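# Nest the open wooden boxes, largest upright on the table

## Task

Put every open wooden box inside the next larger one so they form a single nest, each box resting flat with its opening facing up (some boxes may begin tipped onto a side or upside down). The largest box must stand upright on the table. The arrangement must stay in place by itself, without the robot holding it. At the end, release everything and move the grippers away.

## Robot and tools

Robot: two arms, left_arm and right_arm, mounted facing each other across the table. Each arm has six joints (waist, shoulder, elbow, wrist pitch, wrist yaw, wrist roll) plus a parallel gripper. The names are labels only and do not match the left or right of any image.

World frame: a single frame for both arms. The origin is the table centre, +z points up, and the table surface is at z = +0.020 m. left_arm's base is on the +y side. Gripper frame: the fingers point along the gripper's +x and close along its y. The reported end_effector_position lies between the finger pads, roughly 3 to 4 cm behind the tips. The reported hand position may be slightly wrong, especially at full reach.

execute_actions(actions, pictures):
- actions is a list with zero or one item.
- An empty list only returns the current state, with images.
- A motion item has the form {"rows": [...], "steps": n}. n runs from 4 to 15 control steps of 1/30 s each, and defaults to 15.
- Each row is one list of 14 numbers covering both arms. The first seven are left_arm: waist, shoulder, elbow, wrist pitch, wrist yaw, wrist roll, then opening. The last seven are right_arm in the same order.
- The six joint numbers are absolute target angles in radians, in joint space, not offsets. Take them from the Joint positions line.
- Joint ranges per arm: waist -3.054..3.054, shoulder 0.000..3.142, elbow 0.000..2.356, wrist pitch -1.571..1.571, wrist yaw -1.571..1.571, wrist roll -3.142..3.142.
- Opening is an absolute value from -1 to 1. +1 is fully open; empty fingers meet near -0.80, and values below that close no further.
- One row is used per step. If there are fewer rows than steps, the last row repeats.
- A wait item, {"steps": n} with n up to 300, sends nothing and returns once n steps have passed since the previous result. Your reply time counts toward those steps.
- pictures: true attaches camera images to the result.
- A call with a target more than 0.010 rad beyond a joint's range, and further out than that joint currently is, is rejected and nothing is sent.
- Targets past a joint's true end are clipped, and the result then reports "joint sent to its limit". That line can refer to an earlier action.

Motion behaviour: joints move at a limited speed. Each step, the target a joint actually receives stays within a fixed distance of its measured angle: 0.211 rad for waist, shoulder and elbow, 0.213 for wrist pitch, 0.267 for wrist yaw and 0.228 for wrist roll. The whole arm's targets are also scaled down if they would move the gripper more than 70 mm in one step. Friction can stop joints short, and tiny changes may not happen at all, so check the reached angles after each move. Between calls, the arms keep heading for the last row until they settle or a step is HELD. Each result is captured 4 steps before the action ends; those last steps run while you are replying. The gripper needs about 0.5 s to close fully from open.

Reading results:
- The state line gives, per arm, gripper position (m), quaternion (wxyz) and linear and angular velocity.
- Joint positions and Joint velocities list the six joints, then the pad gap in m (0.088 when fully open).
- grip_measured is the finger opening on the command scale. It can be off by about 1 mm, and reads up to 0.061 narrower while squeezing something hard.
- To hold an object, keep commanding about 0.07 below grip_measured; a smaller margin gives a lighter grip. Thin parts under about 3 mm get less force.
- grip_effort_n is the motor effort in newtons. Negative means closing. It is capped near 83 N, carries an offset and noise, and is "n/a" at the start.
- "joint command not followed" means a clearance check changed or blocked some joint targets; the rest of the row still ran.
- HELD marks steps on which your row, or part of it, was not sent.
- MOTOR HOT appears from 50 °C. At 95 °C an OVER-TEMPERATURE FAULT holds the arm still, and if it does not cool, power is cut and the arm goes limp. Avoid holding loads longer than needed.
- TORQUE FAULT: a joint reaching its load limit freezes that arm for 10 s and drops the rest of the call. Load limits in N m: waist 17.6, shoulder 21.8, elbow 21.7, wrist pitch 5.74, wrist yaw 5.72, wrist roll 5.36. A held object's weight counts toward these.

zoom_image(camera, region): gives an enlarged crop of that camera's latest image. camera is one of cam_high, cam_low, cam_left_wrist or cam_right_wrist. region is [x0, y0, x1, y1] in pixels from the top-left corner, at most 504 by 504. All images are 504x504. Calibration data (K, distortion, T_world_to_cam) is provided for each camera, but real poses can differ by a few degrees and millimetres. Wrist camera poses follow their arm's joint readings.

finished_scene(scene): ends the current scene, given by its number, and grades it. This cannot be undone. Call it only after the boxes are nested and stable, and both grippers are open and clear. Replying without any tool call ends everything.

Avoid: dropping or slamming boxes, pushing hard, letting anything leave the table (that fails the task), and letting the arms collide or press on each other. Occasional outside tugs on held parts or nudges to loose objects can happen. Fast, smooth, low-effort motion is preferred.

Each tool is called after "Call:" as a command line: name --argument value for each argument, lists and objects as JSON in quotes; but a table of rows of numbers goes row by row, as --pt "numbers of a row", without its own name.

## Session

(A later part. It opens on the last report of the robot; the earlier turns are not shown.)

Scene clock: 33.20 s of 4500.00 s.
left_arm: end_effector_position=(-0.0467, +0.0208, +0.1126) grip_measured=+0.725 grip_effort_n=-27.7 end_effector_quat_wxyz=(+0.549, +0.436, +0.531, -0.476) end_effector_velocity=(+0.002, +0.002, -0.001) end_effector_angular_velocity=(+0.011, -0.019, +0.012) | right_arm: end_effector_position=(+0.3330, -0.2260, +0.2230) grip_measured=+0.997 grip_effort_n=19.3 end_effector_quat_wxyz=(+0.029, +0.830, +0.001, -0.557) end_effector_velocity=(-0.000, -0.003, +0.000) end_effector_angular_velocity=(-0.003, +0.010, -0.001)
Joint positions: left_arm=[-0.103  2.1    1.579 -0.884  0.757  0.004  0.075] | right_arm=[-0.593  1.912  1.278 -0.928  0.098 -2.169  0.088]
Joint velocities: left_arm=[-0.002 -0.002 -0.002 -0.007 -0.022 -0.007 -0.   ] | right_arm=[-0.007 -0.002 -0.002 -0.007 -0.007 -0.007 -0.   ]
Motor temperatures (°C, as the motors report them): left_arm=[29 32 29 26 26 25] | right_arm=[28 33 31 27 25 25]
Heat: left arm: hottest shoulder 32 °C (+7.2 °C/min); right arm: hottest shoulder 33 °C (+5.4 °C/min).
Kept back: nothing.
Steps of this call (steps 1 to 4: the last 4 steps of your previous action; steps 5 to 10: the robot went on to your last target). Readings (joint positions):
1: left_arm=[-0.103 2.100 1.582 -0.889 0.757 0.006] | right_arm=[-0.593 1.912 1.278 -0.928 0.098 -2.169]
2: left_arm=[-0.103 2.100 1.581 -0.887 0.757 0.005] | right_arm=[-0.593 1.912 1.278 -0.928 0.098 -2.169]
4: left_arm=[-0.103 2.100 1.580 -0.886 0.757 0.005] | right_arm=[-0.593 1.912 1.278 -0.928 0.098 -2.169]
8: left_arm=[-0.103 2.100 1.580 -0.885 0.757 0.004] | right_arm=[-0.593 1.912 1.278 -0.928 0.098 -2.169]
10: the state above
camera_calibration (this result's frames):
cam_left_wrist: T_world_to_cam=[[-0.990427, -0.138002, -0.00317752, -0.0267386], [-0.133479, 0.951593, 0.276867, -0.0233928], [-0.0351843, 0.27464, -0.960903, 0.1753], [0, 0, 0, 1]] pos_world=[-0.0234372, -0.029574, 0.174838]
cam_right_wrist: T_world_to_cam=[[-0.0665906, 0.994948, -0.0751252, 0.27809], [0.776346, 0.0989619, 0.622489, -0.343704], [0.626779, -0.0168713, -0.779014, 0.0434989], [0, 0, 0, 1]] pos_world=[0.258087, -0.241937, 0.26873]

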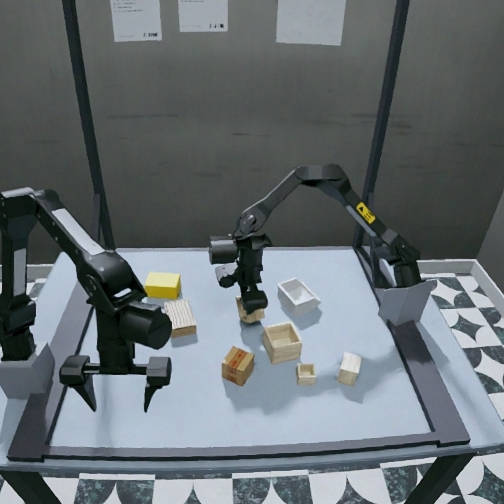

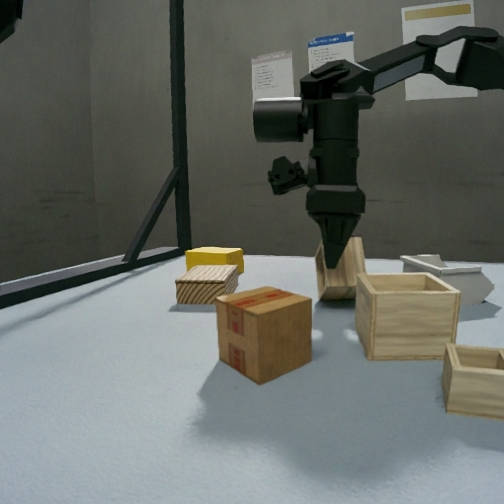

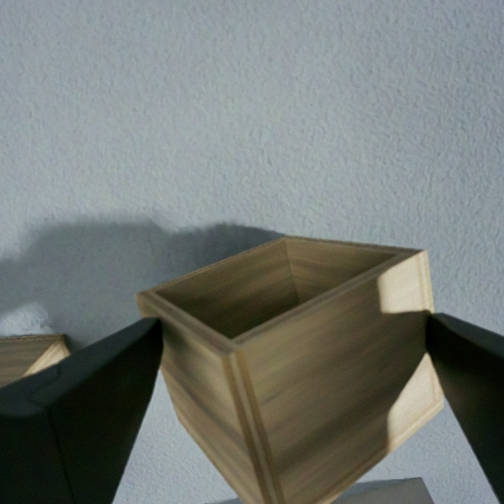

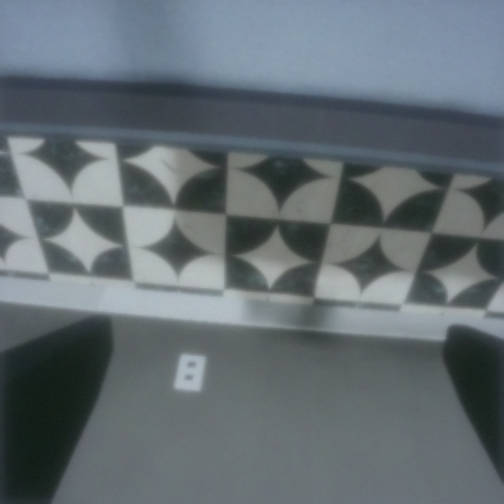

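Call:
execute_actions --actions '[{"rows":[[-0.085,2.1,1.68,-1.1,0.724,0.0,0.95,-0.593,1.912,1.278,-0.928,0.098,-2.169,1]],"steps":15}]'

Call:
execute_actions --actions '[{"steps":15}]' --pictures true

Scene clock: 33.70 s of 4500.00 s.
left_arm: end_effector_position=(-0.0535, +0.0314, +0.1300) grip_measured=+0.934 grip_effort_n=15.1 end_effector_quat_wxyz=(+0.554, +0.439, +0.566, -0.425) end_effector_velocity=(+0.002, +0.011, +0.015) end_effector_angular_velocity=(+0.051, -0.013, +0.098) | right_arm: end_effector_position=(+0.3330, -0.2260, +0.2230) grip_measured=+0.997 grip_effort_n=19.3 end_effector_quat_wxyz=(+0.029, +0.830, +0.001, -0.557) end_effector_velocity=(-0.005, -0.003, -0.002) end_effector_angular_velocity=(-0.015, +0.031, +0.016)
Joint positions: left_arm=[-0.092  2.104  1.668 -1.085  0.724  0.002  0.085] | right_arm=[-0.593  1.912  1.278 -0.928  0.098 -2.169  0.088]
Joint velocities: left_arm=[ 0.027 -0.002  0.037 -0.125 -0.022 -0.022  0.004] | right_arm=[-0.002 -0.002 -0.002 -0.022 -0.022 -0.022 -0.   ]
Motor temperatures (°C, as the motors report them): left_arm=[29 32 29 26 26 25] | right_arm=[28 33 31 27 25 25]
Heat: left arm: hottest shoulder 32 °C (+7.1 °C/min); right arm: hottest shoulder 33 °C (+5.3 °C/min).
Steps of this call (steps 1 to 4: the robot went on to your last target; steps 5 to 15: the first 11 steps of this action). Readings (joint positions):
5: left_arm=[-0.102 2.098 1.590 -0.903 0.755 0.004] | right_arm=[-0.593 1.912 1.278 -0.928 0.098 -2.169]
6: left_arm=[-0.102 2.099 1.611 -0.948 0.737 0.003] | right_arm=[-0.593 1.912 1.278 -0.928 0.098 -2.169]
8: left_arm=[-0.100 2.104 1.629 -1.017 0.727 0.002] | right_arm=[-0.593 1.912 1.278 -0.928 0.098 -2.169]
12: left_arm=[-0.096 2.104 1.656 -1.070 0.725 0.002] | right_arm=[-0.593 1.912 1.278 -0.928 0.098 -2.169]
15: the state above

Scene clock: 34.20 s of 4500.00 s.
left_arm: end_effector_position=(-0.0539, +0.0323, +0.1314) grip_measured=+0.947 grip_effort_n=15.6 end_effector_quat_wxyz=(+0.554, +0.438, +0.568, -0.422) end_effector_velocity=(+0.002, -0.001, +0.000) end_effector_angular_velocity=(-0.002, -0.023, -0.003) | right_arm: end_effector_position=(+0.3330, -0.2260, +0.2230) grip_measured=+0.997 grip_effort_n=19.3 end_effector_quat_wxyz=(+0.029, +0.830, +0.001, -0.557) end_effector_velocity=(-0.004, -0.004, -0.003) end_effector_angular_velocity=(-0.013, +0.033, +0.002)
Joint positions: left_arm=[-0.09   2.104  1.672 -1.098  0.724  0.002  0.085] | right_arm=[-0.593  1.912  1.278 -0.928  0.098 -2.169  0.088]
Joint velocities: left_arm=[-0.002 -0.002  0.002  0.007 -0.022 -0.007 -0.   ] | right_arm=[-0.002  0.002 -0.002 -0.022 -0.022 -0.007  0.   ]
Motor temperatures (°C, as the motors report them): left_arm=[29 32 29 26 26 25] | right_arm=[28 33 31 27 25 25]
Heat: left arm: hottest shoulder 32 °C (+7.0 °C/min); right arm: hottest shoulder 33 °C (+5.3 °C/min).
Kept back: nothing.
Steps of this call (steps 1 to 4: the last 4 steps of your previous action; steps 5 to 15: the robot went on to your last target). Readings (joint positions):
1: left_arm=[-0.091 2.104 1.669 -1.089 0.724 0.002] | right_arm=[-0.593 1.912 1.278 -0.928 0.098 -2.169]
2: left_arm=[-0.090 2.104 1.669 -1.091 0.724 0.002] | right_arm=[-0.593 1.912 1.278 -0.928 0.098 -2.169]
4: left_arm=[-0.090 2.104 1.670 -1.095 0.724 0.002] | right_arm=[-0.593 1.912 1.278 -0.928 0.098 -2.169]
8: left_arm=[-0.090 2.104 1.672 -1.097 0.724 0.002] | right_arm=[-0.593 1.912 1.278 -0.928 0.098 -2.169]
15: the state above
camera_calibration (this result's frames):
cam_left_wrist: T_world_to_cam=[[-0.972738, -0.229454, -0.0336415, -0.0243048], [-0.226121, 0.906231, 0.357233, -0.0545946], [-0.0514816, 0.355101, -0.933409, 0.182835], [0, 0, 0, 1]] pos_world=[-0.0265745, -0.0210266, 0.189346]
cam_right_wrist: T_world_to_cam=[[-0.0665906, 0.994948, -0.0751252, 0.27809], [0.776346, 0.0989619, 0.622489, -0.343704], [0.626779, -0.0168713, -0.779014, 0.0434989], [0, 0, 0, 1]] pos_world=[0.258087, -0.241937, 0.26873]

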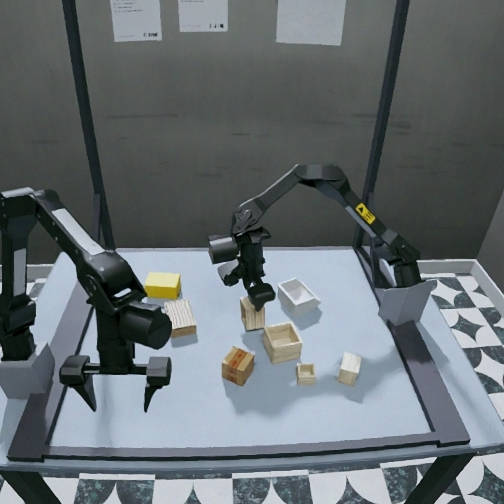

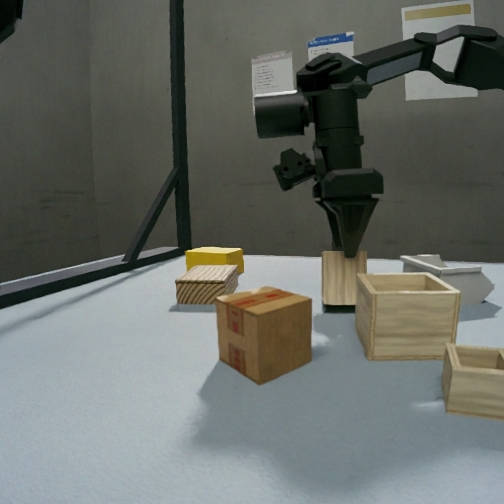

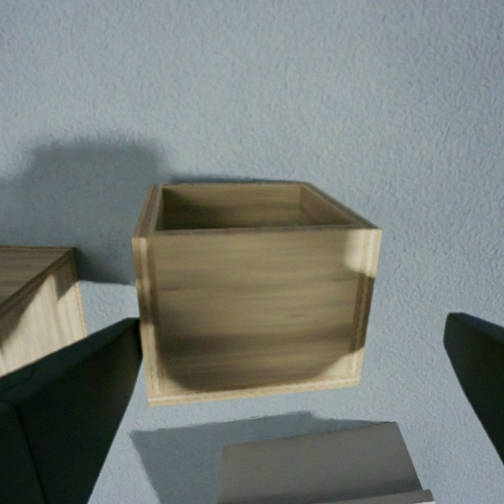

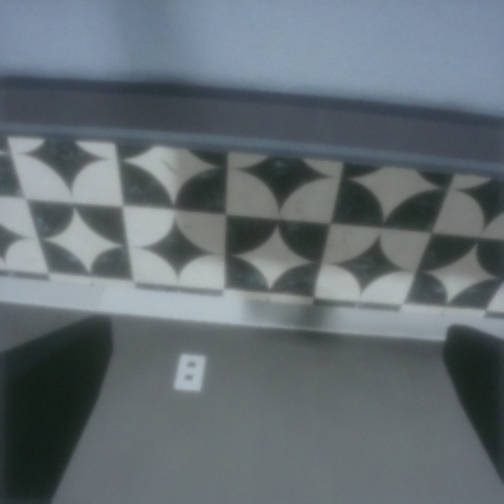

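Call:
execute_actions --actions '[{"rows":[[-0.078,2.087,1.592,-1.006,0.729,0.015,0.95,-0.593,1.912,1.278,-0.928,0.098,-2.169,1]],"steps":15}]'

Call:
execute_actions --actions '[{"steps":12}]' --pictures true

Scene clock: 35.10 s of 4500.00 s.
left_arm: end_effector_position=(-0.0426, +0.0369, +0.1219) grip_measured=+0.947 grip_effort_n=15.1 end_effector_quat_wxyz=(+0.556, +0.438, +0.559, -0.431) end_effector_velocity=(+0.003, +0.002, -0.004) end_effector_angular_velocity=(+0.002, -0.007, -0.011) | right_arm: end_effector_position=(+0.3330, -0.2260, +0.2230) grip_measured=+0.997 grip_effort_n=19.3 end_effector_quat_wxyz=(+0.029, +0.830, +0.001, -0.557) end_effector_velocity=(+0.000, -0.003, +0.000) end_effector_angular_velocity=(-0.012, -0.002, +0.001)
Joint positions: left_arm=[-0.083  2.099  1.602 -1.013  0.725  0.011  0.085] | right_arm=[-0.593  1.912  1.278 -0.928  0.098 -2.169  0.088]
Joint velocities: left_arm=[-0.002  0.002 -0.017  0.022 -0.007  0.007 -0.   ] | right_arm=[-0.002 -0.002 -0.002 -0.007  0.007 -0.007 -0.   ]
Motor temperatures (°C, as the motors report them): left_arm=[30 32 29 26 26 25] | right_arm=[28 33 31 27 25 25]
Heat: left arm: hottest shoulder 32 °C (+6.8 °C/min); right arm: hottest shoulder 33 °C (+5.1 °C/min).
Steps of this call (steps 1 to 15: the robot went on to your last target; step 16: nothing new was sent; steps 17 to 27: the first 11 steps of this action). Readings (joint positions):
17: left_arm=[-0.090 2.104 1.666 -1.090 0.724 0.002] | right_arm=[-0.593 1.912 1.278 -0.928 0.098 -2.169]
18: left_arm=[-0.089 2.101 1.653 -1.068 0.724 0.003] | right_arm=[-0.593 1.912 1.278 -0.928 0.098 -2.169]
20: left_arm=[-0.087 2.099 1.632 -1.043 0.724 0.007] | right_arm=[-0.593 1.912 1.278 -0.928 0.098 -2.169]
24: left_arm=[-0.083 2.099 1.605 -1.021 0.724 0.010] | right_arm=[-0.593 1.912 1.278 -0.928 0.098 -2.169]
27: the state above

Scene clock: 35.50 s of 4500.00 s.
left_arm: end_effector_position=(-0.0419, +0.0375, +0.1210) grip_measured=+0.947 grip_effort_n=15.1 end_effector_quat_wxyz=(+0.556, +0.438, +0.559, -0.431) end_effector_velocity=(+0.001, +0.004, -0.003) end_effector_angular_velocity=(+0.016, -0.004, +0.031) | right_arm: end_effector_position=(+0.3330, -0.2260, +0.2230) grip_measured=+0.997 grip_effort_n=19.8 end_effector_quat_wxyz=(+0.029, +0.830, +0.001, -0.557) end_effector_velocity=(-0.000, -0.000, -0.001) end_effector_angular_velocity=(-0.002, +0.006, +0.020)
Joint positions: left_arm=[-0.083  2.099  1.597 -1.008  0.725  0.012  0.085] | right_arm=[-0.593  1.912  1.278 -0.928  0.098 -2.169  0.088]
Joint velocities: left_arm=[-0.002  0.002 -0.007 -0.007 -0.007 -0.022 -0.   ] | right_arm=[-0.002 -0.002 -0.007  0.007 -0.007 -0.022 -0.   ]
Motor temperatures (°C, as the motors report them): left_arm=[30 32 29 26 26 25] | right_arm=[28 33 31 27 25 25]
Heat: left arm: hottest shoulder 32 °C (+6.8 °C/min); right arm: hottest shoulder 33 °C (+5.1 °C/min).
Kept back: nothing.
Steps of this call (steps 1 to 4: the last 4 steps of your previous action; steps 5 to 12: the robot went on to your last target). Readings (joint positions):
1: left_arm=[-0.083 2.099 1.601 -1.012 0.725 0.011] | right_arm=[-0.593 1.912 1.278 -0.928 0.098 -2.169]
2: left_arm=[-0.083 2.099 1.600 -1.011 0.725 0.012] | right_arm=[-0.593 1.912 1.278 -0.928 0.098 -2.169]
4: left_arm=[-0.083 2.099 1.598 -1.010 0.725 0.012] | right_arm=[-0.593 1.912 1.278 -0.928 0.098 -2.169]
8: left_arm=[-0.083 2.099 1.598 -1.009 0.725 0.012] | right_arm=[-0.593 1.912 1.278 -0.928 0.098 -2.169]
12: the state above
camera_calibration (this result's frames):
cam_left_wrist: T_world_to_cam=[[-0.976405, -0.213372, -0.0332371, -0.0126186], [-0.211819, 0.916388, 0.339655, -0.0505918], [-0.0420149, 0.338682, -0.939962, 0.173708], [0, 0, 0, 1]] pos_world=[-0.0157388, -0.0151624, 0.180043]
cam_right_wrist: T_world_to_cam=[[-0.0665906, 0.994948, -0.0751252, 0.27809], [0.776346, 0.0989619, 0.622489, -0.343704], [0.626779, -0.0168713, -0.779014, 0.0434989], [0, 0, 0, 1]] pos_world=[0.258087, -0.241937, 0.26873]

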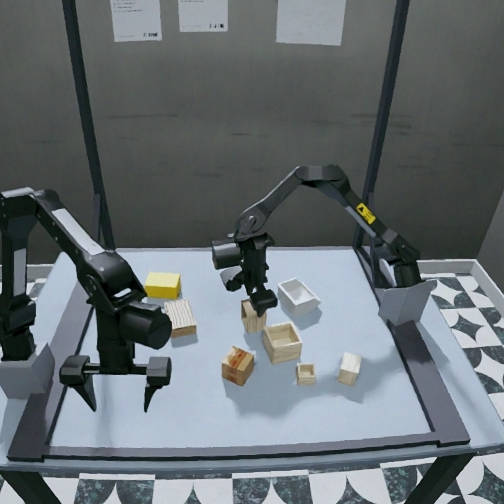

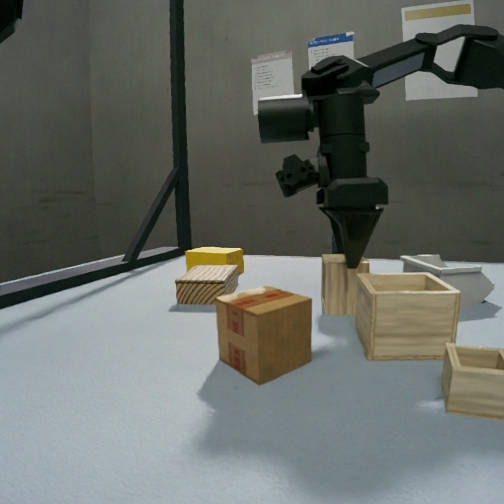

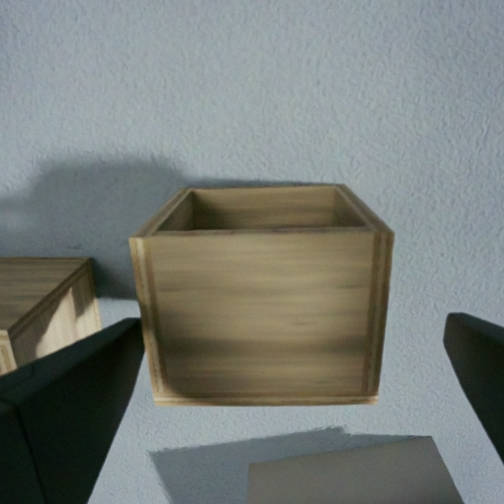

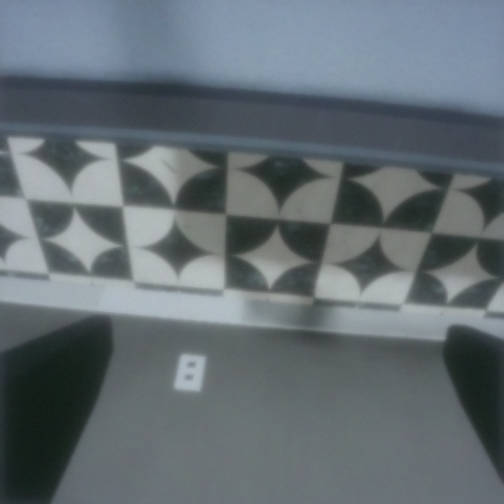

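Call:
execute_actions --actions '[{"rows":[[-0.083,2.09,1.67,-1.08,0.729,0.015,0.95,-0.593,1.912,1.278,-0.928,0.098,-2.169,1]],"steps":12}]'

Call:
execute_actions --actions '[{"rows":[[-0.035,2.09,1.67,-1.08,0.729,0.05,0.95,-0.593,1.912,1.278,-0.928,0.098,-2.169,1]],"steps":15}]'

Call:
execute_actions --actions '[{"steps":10}]' --pictures true

Scene clock: 35.93 s of 4500.00 s.
left_arm: end_effector_position=(-0.0504, +0.0308, +0.1319) grip_measured=+0.947 grip_effort_n=15.1 end_effector_quat_wxyz=(+0.556, +0.438, +0.559, -0.432) end_effector_velocity=(-0.010, -0.006, +0.014) end_effector_angular_velocity=(+0.009, -0.020, +0.007) | right_arm: end_effector_position=(+0.3330, -0.2260, +0.2230) grip_measured=+0.997 grip_effort_n=18.8 end_effector_quat_wxyz=(+0.029, +0.830, +0.001, -0.557) end_effector_velocity=(-0.002, -0.003, -0.001) end_effector_angular_velocity=(-0.016, +0.018, +0.000)
Joint positions: left_arm=[-0.083  2.098  1.656 -1.068  0.725  0.012  0.085] | right_arm=[-0.593  1.912  1.278 -0.928  0.098 -2.169  0.088]
Joint velocities: left_arm=[-0.002 -0.007  0.071 -0.081 -0.022 -0.007 -0.   ] | right_arm=[-0.002  0.002  0.002 -0.022 -0.007 -0.007 -0.   ]
Motor temperatures (°C, as the motors report them): left_arm=[30 32 29 26 26 25] | right_arm=[28 33 31 27 25 25]
Heat: left arm: hottest shoulder 32 °C (+6.7 °C/min); right arm: hottest shoulder 33 °C (+5.0 °C/min).
Steps of this call (steps 1 to 5: the robot went on to your last target; steps 6 to 13: the first 8 steps of this action). Readings (joint positions):
6: left_arm=[-0.083 2.099 1.602 -1.014 0.725 0.012] | right_arm=[-0.593 1.912 1.278 -0.928 0.098 -2.169]
7: left_arm=[-0.083 2.099 1.612 -1.031 0.725 0.012] | right_arm=[-0.593 1.912 1.278 -0.928 0.098 -2.169]
9: left_arm=[-0.083 2.099 1.630 -1.051 0.725 0.012] | right_arm=[-0.593 1.912 1.278 -0.928 0.098 -2.169]
13: the state above

Scene clock: 36.43 s of 4500.00 s.
left_arm: end_effector_position=(-0.0370, +0.0303, +0.1452) grip_measured=+0.947 grip_effort_n=15.1 end_effector_quat_wxyz=(+0.565, +0.432, +0.552, -0.436) end_effector_velocity=(-0.003, +0.002, -0.002) end_effector_angular_velocity=(+0.016, -0.017, +0.000) | right_arm: end_effector_position=(+0.3330, -0.2260, +0.2230) grip_measured=+0.997 grip_effort_n=19.3 end_effector_quat_wxyz=(+0.029, +0.830, +0.001, -0.557) end_effector_velocity=(-0.002, -0.003, -0.000) end_effector_angular_velocity=(-0.004, +0.010, +0.004)
Joint positions: left_arm=[-0.038  2.098  1.662 -1.078  0.727  0.045  0.085] | right_arm=[-0.593  1.912  1.278 -0.928  0.098 -2.169  0.088]
Joint velocities: left_arm=[-0.012 -0.007 -0.002 -0.007 -0.022 -0.007 -0.   ] | right_arm=[-0.002 -0.007 -0.007 -0.007 -0.007 -0.007 -0.   ]
Motor temperatures (°C, as the motors report them): left_arm=[30 32 29 26 26 25] | right_arm=[28 33 31 27 25 25]
Heat: left arm: hottest shoulder 32 °C (+6.6 °C/min); right arm: hottest shoulder 33 °C (+4.9 °C/min).
Steps of this call (steps 1 to 4: the last 4 steps of your previous action; steps 5 to 15: the first 11 steps of this action). Readings (joint positions):
5: left_arm=[-0.082 2.098 1.659 -1.076 0.726 0.016] | right_arm=[-0.593 1.912 1.278 -0.928 0.098 -2.169]
6: left_arm=[-0.078 2.098 1.660 -1.077 0.727 0.024] | right_arm=[-0.593 1.912 1.278 -0.928 0.098 -2.169]
8: left_arm=[-0.065 2.098 1.661 -1.077 0.727 0.034] | right_arm=[-0.593 1.912 1.278 -0.928 0.098 -2.169]
12: left_arm=[-0.041 2.098 1.662 -1.078 0.727 0.042] | right_arm=[-0.593 1.912 1.278 -0.928 0.098 -2.169]
15: the state above

Scene clock: 36.77 s of 4500.00 s.
left_arm: end_effector_position=(-0.0370, +0.0303, +0.1452) grip_measured=+0.947 grip_effort_n=15.6 end_effector_quat_wxyz=(+0.564, +0.433, +0.552, -0.436) end_effector_velocity=(-0.001, +0.002, -0.000) end_effector_angular_velocity=(+0.009, -0.004, +0.025) | right_arm: end_effector_position=(+0.3330, -0.2260, +0.2230) grip_measured=+0.997 grip_effort_n=18.8 end_effector_quat_wxyz=(+0.029, +0.830, +0.001, -0.557) end_effector_velocity=(-0.000, -0.005, -0.000) end_effector_angular_velocity=(-0.029, +0.006, +0.011)
Joint positions: left_arm=[-0.038  2.098  1.662 -1.078  0.727  0.047  0.085] | right_arm=[-0.593  1.912  1.278 -0.928  0.098 -2.169  0.088]
Joint velocities: left_arm=[-0.002 -0.002 -0.002 -0.007 -0.007 -0.022 -0.   ] | right_arm=[-0.002  0.002  0.002 -0.022  0.007 -0.022 -0.   ]
Motor temperatures (°C, as the motors report them): left_arm=[30 32 29 26 26 25] | right_arm=[28 33 31 27 25 25]
Heat: left arm: hottest shoulder 32 °C (+6.5 °C/min); right arm: hottest shoulder 33 °C (+4.9 °C/min).
Kept back: nothing.
Steps of this call (steps 1 to 4: the last 4 steps of your previous action; steps 5 to 10: the robot went on to your last target). Readings (joint positions):
1: left_arm=[-0.038 2.098 1.662 -1.078 0.727 0.045] | right_arm=[-0.593 1.912 1.278 -0.928 0.098 -2.169]
2: left_arm=[-0.038 2.098 1.662 -1.078 0.727 0.045] | right_arm=[-0.593 1.912 1.278 -0.928 0.098 -2.169]
4: left_arm=[-0.038 2.098 1.662 -1.078 0.727 0.046] | right_arm=[-0.593 1.912 1.278 -0.928 0.098 -2.169]
8: left_arm=[-0.038 2.098 1.662 -1.078 0.727 0.047] | right_arm=[-0.593 1.912 1.278 -0.928 0.098 -2.169]
10: the state above
camera_calibration (this result's frames):
cam_left_wrist: T_world_to_cam=[[-0.975893, -0.215261, -0.0359925, -0.00802988], [-0.215537, 0.924644, 0.313971, -0.0478219], [-0.0343056, 0.31416, -0.94875, 0.201408], [0, 0, 0, 1]] pos_world=[-0.0112342, -0.0207845, 0.205811]
cam_right_wrist: T_world_to_cam=[[-0.0665906, 0.994948, -0.0751252, 0.27809], [0.776346, 0.0989619, 0.622489, -0.343704], [0.626779, -0.0168713, -0.779014, 0.0434989], [0, 0, 0, 1]] pos_world=[0.258087, -0.241937, 0.26873]

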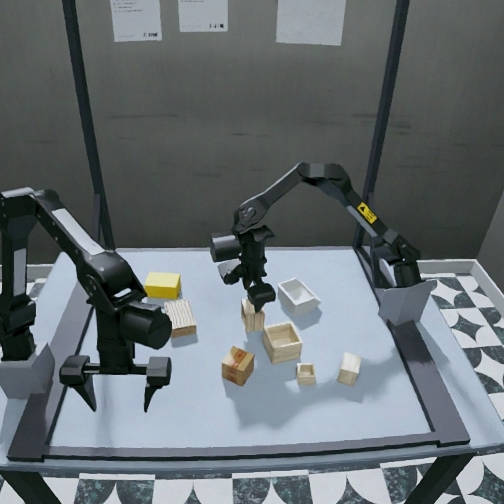

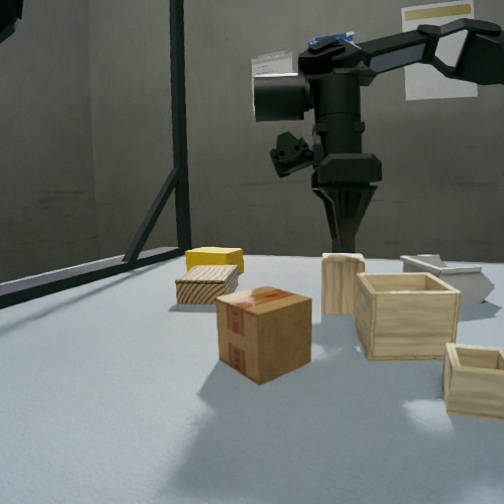

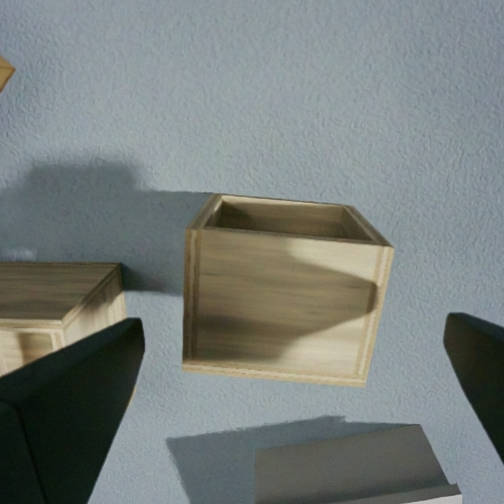

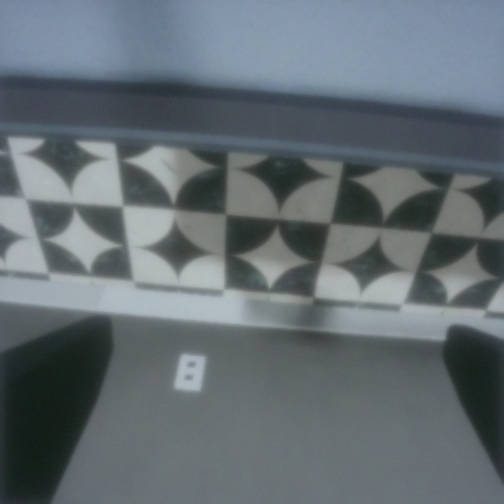

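Call:
execute_actions --actions '[{"rows":[[-0.055,2.095,1.592,-1.006,0.729,0.07,0.95,-0.593,1.912,1.278,-0.928,0.098,-2.169,1]],"steps":12}]'

Call:
execute_actions --actions '[{"rows":[[-0.082,2.11,1.565,-0.94,0.725,0.03,0.95,-0.593,1.912,1.278,-0.928,0.098,-2.169,1]],"steps":12}]'

Call:
execute_actions --actions '[{"steps":10}]' --pictures true

Scene clock: 37.37 s of 4500.00 s.
left_arm: end_effector_position=(-0.0346, +0.0367, +0.1304) grip_measured=+0.947 grip_effort_n=15.1 end_effector_quat_wxyz=(+0.554, +0.443, +0.548, -0.443) end_effector_velocity=(-0.003, +0.000, -0.020) end_effector_angular_velocity=(-0.002, -0.006, -0.066) | right_arm: end_effector_position=(+0.3330, -0.2260, +0.2230) grip_measured=+0.997 grip_effort_n=19.8 end_effector_quat_wxyz=(+0.029, +0.830, +0.001, -0.557) end_effector_velocity=(-0.001, -0.000, +0.000) end_effector_angular_velocity=(+0.008, +0.003, +0.008)
Joint positions: left_arm=[-0.055  2.097  1.604 -1.019  0.727  0.064  0.085] | right_arm=[-0.593  1.912  1.278 -0.928  0.098 -2.169  0.088]
Joint velocities: left_arm=[-0.042 -0.002 -0.056  0.095 -0.007  0.007 -0.   ] | right_arm=[-0.002 -0.007 -0.007  0.007 -0.007 -0.007 -0.   ]
Motor temperatures (°C, as the motors report them): left_arm=[30 32 29 26 26 25] | right_arm=[28 33 31 27 25 25]
Heat: left arm: hottest shoulder 32 °C (+6.4 °C/min); right arm: hottest shoulder 33 °C (+4.8 °C/min).
Steps of this call (steps 1 to 10: the robot went on to your last target; steps 11 to 18: the first 8 steps of this action). Readings (joint positions):
11: left_arm=[-0.038 2.098 1.658 -1.072 0.727 0.049] | right_arm=[-0.593 1.912 1.278 -0.928 0.098 -2.169]
12: left_arm=[-0.040 2.097 1.647 -1.055 0.727 0.054] | right_arm=[-0.593 1.912 1.278 -0.928 0.098 -2.169]
14: left_arm=[-0.045 2.097 1.628 -1.035 0.727 0.060] | right_arm=[-0.593 1.912 1.278 -0.928 0.098 -2.169]
18: the state above

Scene clock: 37.77 s of 4500.00 s.
left_arm: end_effector_position=(-0.0373, +0.0343, +0.1174) grip_measured=+0.947 grip_effort_n=15.1 end_effector_quat_wxyz=(+0.552, +0.446, +0.542, -0.451) end_effector_velocity=(-0.011, +0.001, -0.019) end_effector_angular_velocity=(+0.018, +0.001, -0.016) | right_arm: end_effector_position=(+0.3330, -0.2260, +0.2230) grip_measured=+0.997 grip_effort_n=19.3 end_effector_quat_wxyz=(+0.029, +0.830, +0.001, -0.557) end_effector_velocity=(-0.001, -0.002, +0.000) end_effector_angular_velocity=(-0.013, -0.002, +0.006)
Joint positions: left_arm=[-0.082  2.098  1.574 -0.951  0.727  0.038  0.085] | right_arm=[-0.593  1.912  1.278 -0.928  0.098 -2.169  0.088]
Joint velocities: left_arm=[-0.051  0.002 -0.027  0.051 -0.007 -0.037 -0.   ] | right_arm=[ 0.002 -0.002 -0.002 -0.007  0.007 -0.007 -0.   ]
Motor temperatures (°C, as the motors report them): left_arm=[30 32 29 26 26 25] | right_arm=[28 34 31 27 25 25]
Heat: left arm: hottest shoulder 32 °C (+6.4 °C/min); right arm: hottest shoulder 34 °C (+6.4 °C/min).
Steps of this call (steps 1 to 4: the last 4 steps of your previous action; steps 5 to 12: the first 8 steps of this action). Readings (joint positions):
5: left_arm=[-0.057 2.097 1.597 -1.003 0.727 0.064] | right_arm=[-0.593 1.912 1.278 -0.928 0.098 -2.169]
6: left_arm=[-0.059 2.097 1.591 -0.987 0.727 0.058] | right_arm=[-0.593 1.912 1.278 -0.928 0.098 -2.169]
8: left_arm=[-0.068 2.097 1.583 -0.967 0.727 0.048] | right_arm=[-0.593 1.912 1.278 -0.928 0.098 -2.169]
12: the state above

Scene clock: 38.10 s of 4500.00 s.
left_arm: end_effector_position=(-0.0373, +0.0338, +0.1165) grip_measured=+0.947 grip_effort_n=15.1 end_effector_quat_wxyz=(+0.553, +0.445, +0.541, -0.451) end_effector_velocity=(-0.005, +0.007, -0.002) end_effector_angular_velocity=(+0.022, +0.014, +0.034) | right_arm: end_effector_position=(+0.3330, -0.2260, +0.2230) grip_measured=+0.997 grip_effort_n=19.8 end_effector_quat_wxyz=(+0.029, +0.830, +0.001, -0.557) end_effector_velocity=(+0.000, -0.007, +0.000) end_effector_angular_velocity=(-0.022, +0.006, -0.007)
Joint positions: left_arm=[-0.083  2.098  1.571 -0.943  0.727  0.034  0.085] | right_arm=[-0.593  1.912  1.278 -0.928  0.098 -2.169  0.088]
Joint velocities: left_arm=[-0.007 -0.007 -0.012 -0.022  0.007 -0.022  0.   ] | right_arm=[-0.007 -0.002 -0.002 -0.022  0.007 -0.007 -0.   ]
Motor temperatures (°C, as the motors report them): left_arm=[30 32 29 26 26 25] | right_arm=[28 34 31 27 25 25]
Heat: left arm: hottest shoulder 32 °C (+6.3 °C/min); right arm: hottest shoulder 34 °C (+6.3 °C/min).
Kept back: nothing.
Steps of this call (steps 1 to 4: the last 4 steps of your previous action; steps 5 to 10: the robot went on to your last target). Readings (joint positions):
1: left_arm=[-0.083 2.098 1.573 -0.949 0.727 0.037] | right_arm=[-0.593 1.912 1.278 -0.928 0.098 -2.169]
2: left_arm=[-0.083 2.098 1.572 -0.947 0.727 0.036] | right_arm=[-0.593 1.912 1.278 -0.928 0.098 -2.169]
4: left_arm=[-0.083 2.098 1.572 -0.945 0.727 0.035] | right_arm=[-0.593 1.912 1.278 -0.928 0.098 -2.169]
8: left_arm=[-0.083 2.098 1.571 -0.943 0.727 0.034] | right_arm=[-0.593 1.912 1.278 -0.928 0.098 -2.169]
10: the state above
camera_calibration (this result's frames):
cam_left_wrist: T_world_to_cam=[[-0.985473, -0.1665, -0.0334798, -0.0109135], [-0.168578, 0.935089, 0.311752, -0.0403833], [-0.0205999, 0.312867, -0.949574, 0.173743], [0, 0, 0, 1]] pos_world=[-0.0139836, -0.0184135, 0.177206]
cam_right_wrist: T_world_to_cam=[[-0.0665906, 0.994948, -0.0751252, 0.27809], [0.776346, 0.0989619, 0.622489, -0.343704], [0.626779, -0.0168713, -0.779014, 0.0434989], [0, 0, 0, 1]] pos_world=[0.258087, -0.241937, 0.26873]

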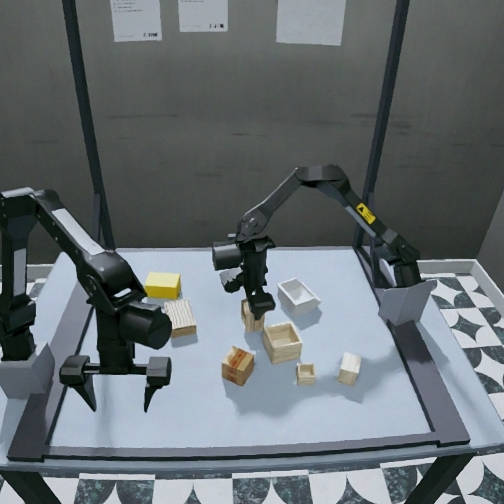

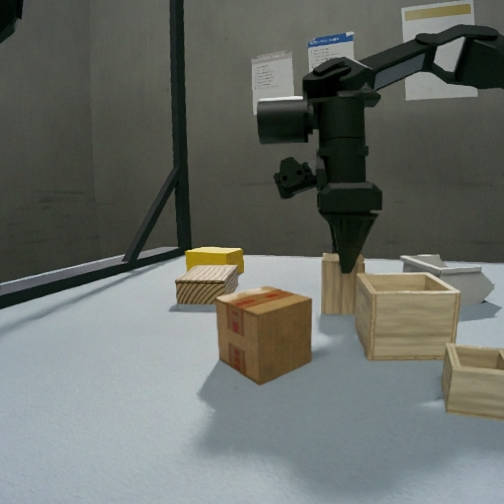

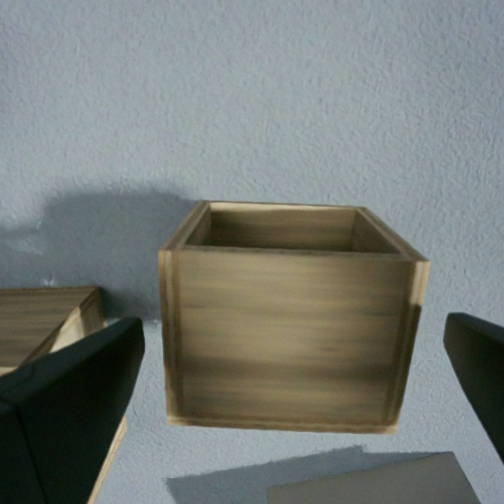

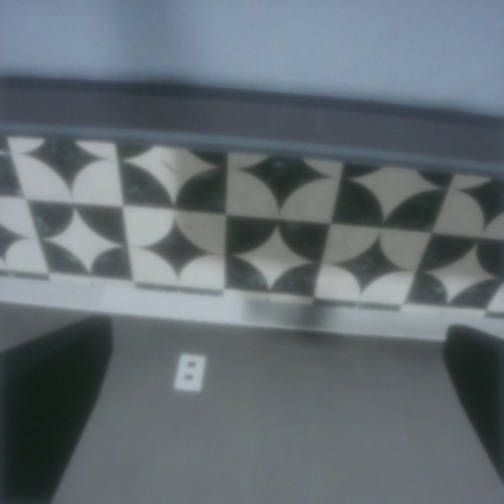

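Call:
execute_actions --actions '[{"rows":[[-0.108,2.13,1.54,-0.875,0.722,0.0,0.9,-0.593,1.912,1.278,-0.928,0.098,-2.169,1]],"steps":12}]'

Call:
execute_actions --actions '[{"rows":[[-0.15,2.16,1.495,-0.77,0.718,-0.05,0.8,-0.593,1.912,1.278,-0.928,0.098,-2.169,1]],"steps":15}]'

Call:
execute_actions --actions '[{"steps":10}]' --pictures true

Scene clock: 38.53 s of 4500.00 s.
left_arm: end_effector_position=(-0.0358, +0.0344, +0.0997) grip_measured=+0.909 grip_effort_n=-18.4 end_effector_quat_wxyz=(+0.551, +0.446, +0.544, -0.450) end_effector_velocity=(+0.001, +0.012, -0.034) end_effector_angular_velocity=(+0.060, +0.011, +0.023) | right_arm: end_effector_position=(+0.3330, -0.2260, +0.2230) grip_measured=+0.997 grip_effort_n=19.8 end_effector_quat_wxyz=(+0.029, +0.830, +0.001, -0.557) end_effector_velocity=(-0.003, -0.002, -0.002) end_effector_angular_velocity=(+0.004, +0.025, -0.008)
Joint positions: left_arm=[-0.108  2.119  1.546 -0.886  0.726  0.007  0.084] | right_arm=[-0.593  1.912  1.278 -0.928  0.098 -2.169  0.088]
Joint velocities: left_arm=[-0.051  0.046 -0.042  0.051 -0.007 -0.037 -0.002] | right_arm=[-0.002 -0.002 -0.007 -0.007 -0.022  0.007 -0.   ]
Motor temperatures (°C, as the motors report them): left_arm=[30 32 29 26 26 25] | right_arm=[28 34 31 27 25 25]
Heat: left arm: hottest shoulder 32 °C (+6.2 °C/min); right arm: hottest shoulder 34 °C (+6.2 °C/min).
Steps of this call (steps 1 to 5: the robot went on to your last target; steps 6 to 13: the first 8 steps of this action). Readings (joint positions):
6: left_arm=[-0.084 2.100 1.568 -0.935 0.727 0.029] | right_arm=[-0.593 1.912 1.278 -0.928 0.098 -2.169]
7: left_arm=[-0.086 2.101 1.564 -0.919 0.727 0.023] | right_arm=[-0.593 1.912 1.278 -0.928 0.098 -2.169]
9: left_arm=[-0.094 2.107 1.558 -0.900 0.727 0.015] | right_arm=[-0.593 1.912 1.278 -0.928 0.098 -2.169]
13: the state above

Scene clock: 39.03 s of 4500.00 s.
left_arm: end_effector_position=(-0.0349, +0.0364, +0.0706) grip_measured=+0.809 grip_effort_n=-18.4 end_effector_quat_wxyz=(+0.548, +0.448, +0.545, -0.449) end_effector_velocity=(+0.004, -0.008, -0.000) end_effector_angular_velocity=(-0.033, -0.027, -0.014) | right_arm: end_effector_position=(+0.3330, -0.2260, +0.2230) grip_measured=+0.997 grip_effort_n=20.2 end_effector_quat_wxyz=(+0.029, +0.830, +0.001, -0.557) end_effector_velocity=(+0.001, -0.002, +0.002) end_effector_angular_velocity=(-0.008, -0.005, +0.003)
Joint positions: left_arm=[-0.153  2.151  1.5   -0.778  0.722 -0.044  0.079] | right_arm=[-0.593  1.912  1.278 -0.928  0.098 -2.169  0.088]
Joint velocities: left_arm=[-0.002 -0.002 -0.002  0.051 -0.022 -0.022 -0.002] | right_arm=[-0.002 -0.002  0.002 -0.007  0.007 -0.007 -0.   ]
Motor temperatures (°C, as the motors report them): left_arm=[30 32 29 26 26 25] | right_arm=[28 34 31 27 25 25]
Heat: left arm: hottest shoulder 32 °C (+6.1 °C/min); right arm: hottest shoulder 34 °C (+6.1 °C/min).
Steps of this call (steps 1 to 4: the last 4 steps of your previous action; steps 5 to 15: the first 11 steps of this action). Readings (joint positions):
5: left_arm=[-0.110 2.122 1.541 -0.867 0.726 -0.003] | right_arm=[-0.593 1.912 1.278 -0.928 0.098 -2.169]
6: left_arm=[-0.114 2.123 1.533 -0.840 0.725 -0.014] | right_arm=[-0.593 1.912 1.278 -0.928 0.098 -2.169]
8: left_arm=[-0.128 2.132 1.522 -0.810 0.724 -0.027] | right_arm=[-0.593 1.912 1.278 -0.928 0.098 -2.169]
12: left_arm=[-0.150 2.149 1.503 -0.787 0.722 -0.040] | right_arm=[-0.593 1.912 1.278 -0.928 0.098 -2.169]
15: the state above

Scene clock: 39.37 s of 4500.00 s.
left_arm: end_effector_position=(-0.0345, +0.0355, +0.0706) grip_measured=+0.804 grip_effort_n=-18.4 end_effector_quat_wxyz=(+0.549, +0.447, +0.544, -0.450) end_effector_velocity=(-0.002, -0.001, -0.000) end_effector_angular_velocity=(-0.005, +0.007, +0.015) | right_arm: end_effector_position=(+0.3330, -0.2260, +0.2230) grip_measured=+0.997 grip_effort_n=19.3 end_effector_quat_wxyz=(+0.029, +0.830, +0.001, -0.557) end_effector_velocity=(-0.003, -0.001, -0.001) end_effector_angular_velocity=(-0.003, +0.023, +0.020)
Joint positions: left_arm=[-0.152  2.151  1.5   -0.772  0.722 -0.046  0.078] | right_arm=[-0.593  1.912  1.278 -0.928  0.098 -2.169  0.088]
Joint velocities: left_arm=[-0.002 -0.002 -0.002  0.007  0.007 -0.022 -0.   ] | right_arm=[-0.002 -0.002 -0.002 -0.007 -0.022 -0.022  0.   ]
Motor temperatures (°C, as the motors report them): left_arm=[30 32 29 26 26 25] | right_arm=[28 34 31 27 25 25]
Heat: left arm: hottest shoulder 32 °C (+6.1 °C/min); right arm: hottest shoulder 34 °C (+6.1 °C/min).
Kept back: nothing.
Steps of this call (steps 1 to 4: the last 4 steps of your previous action; steps 5 to 10: the robot went on to your last target). Readings (joint positions):
1: left_arm=[-0.152 2.151 1.500 -0.776 0.722 -0.045] | right_arm=[-0.593 1.912 1.278 -0.928 0.098 -2.169]
2: left_arm=[-0.152 2.151 1.500 -0.774 0.722 -0.045] | right_arm=[-0.593 1.912 1.278 -0.928 0.098 -2.169]
4: left_arm=[-0.152 2.151 1.500 -0.774 0.722 -0.046] | right_arm=[-0.593 1.912 1.278 -0.928 0.098 -2.169]
8: left_arm=[-0.152 2.151 1.500 -0.772 0.722 -0.046] | right_arm=[-0.593 1.912 1.278 -0.928 0.098 -2.169]
10: the state above
camera_calibration (this result's frames):
cam_left_wrist: T_world_to_cam=[[-0.985987, -0.164164, -0.0296783, -0.00982521], [-0.164919, 0.932365, 0.321709, -0.0277072], [-0.0251418, 0.322095, -0.946373, 0.128908], [0, 0, 0, 1]] pos_world=[-0.011016, -0.0173003, 0.130617]
cam_right_wrist: T_world_to_cam=[[-0.0665906, 0.994948, -0.0751252, 0.27809], [0.776346, 0.0989619, 0.622489, -0.343704], [0.626779, -0.0168713, -0.779014, 0.0434989], [0, 0, 0, 1]] pos_world=[0.258087, -0.241937, 0.26873]

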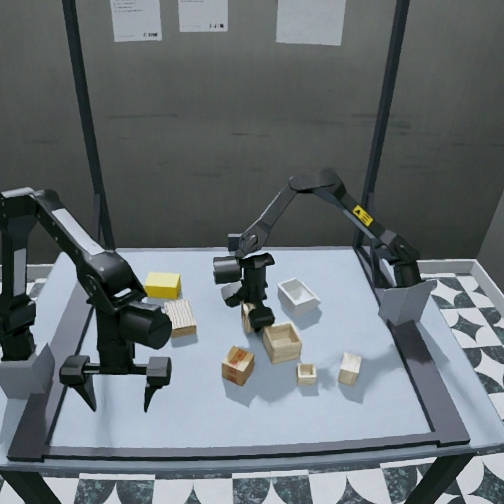

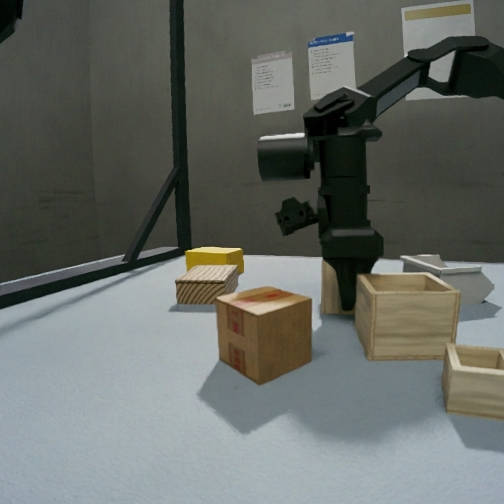

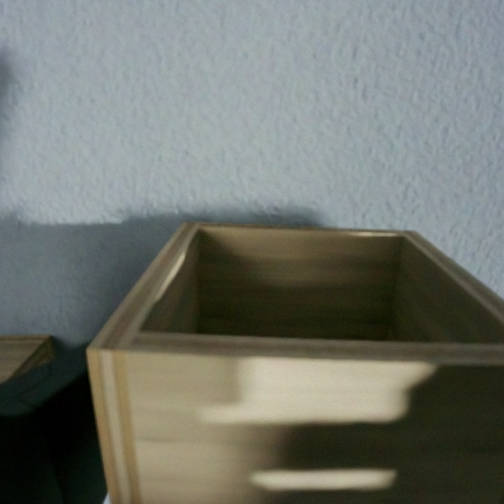

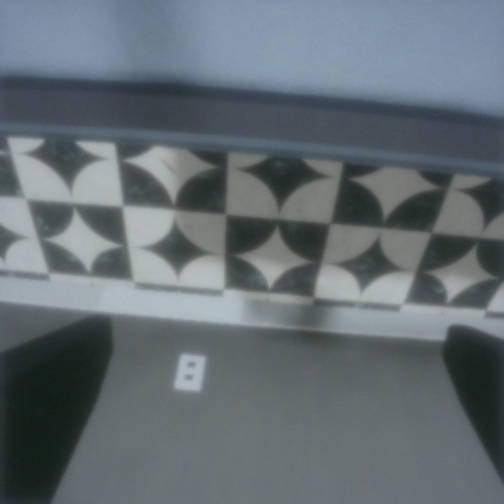

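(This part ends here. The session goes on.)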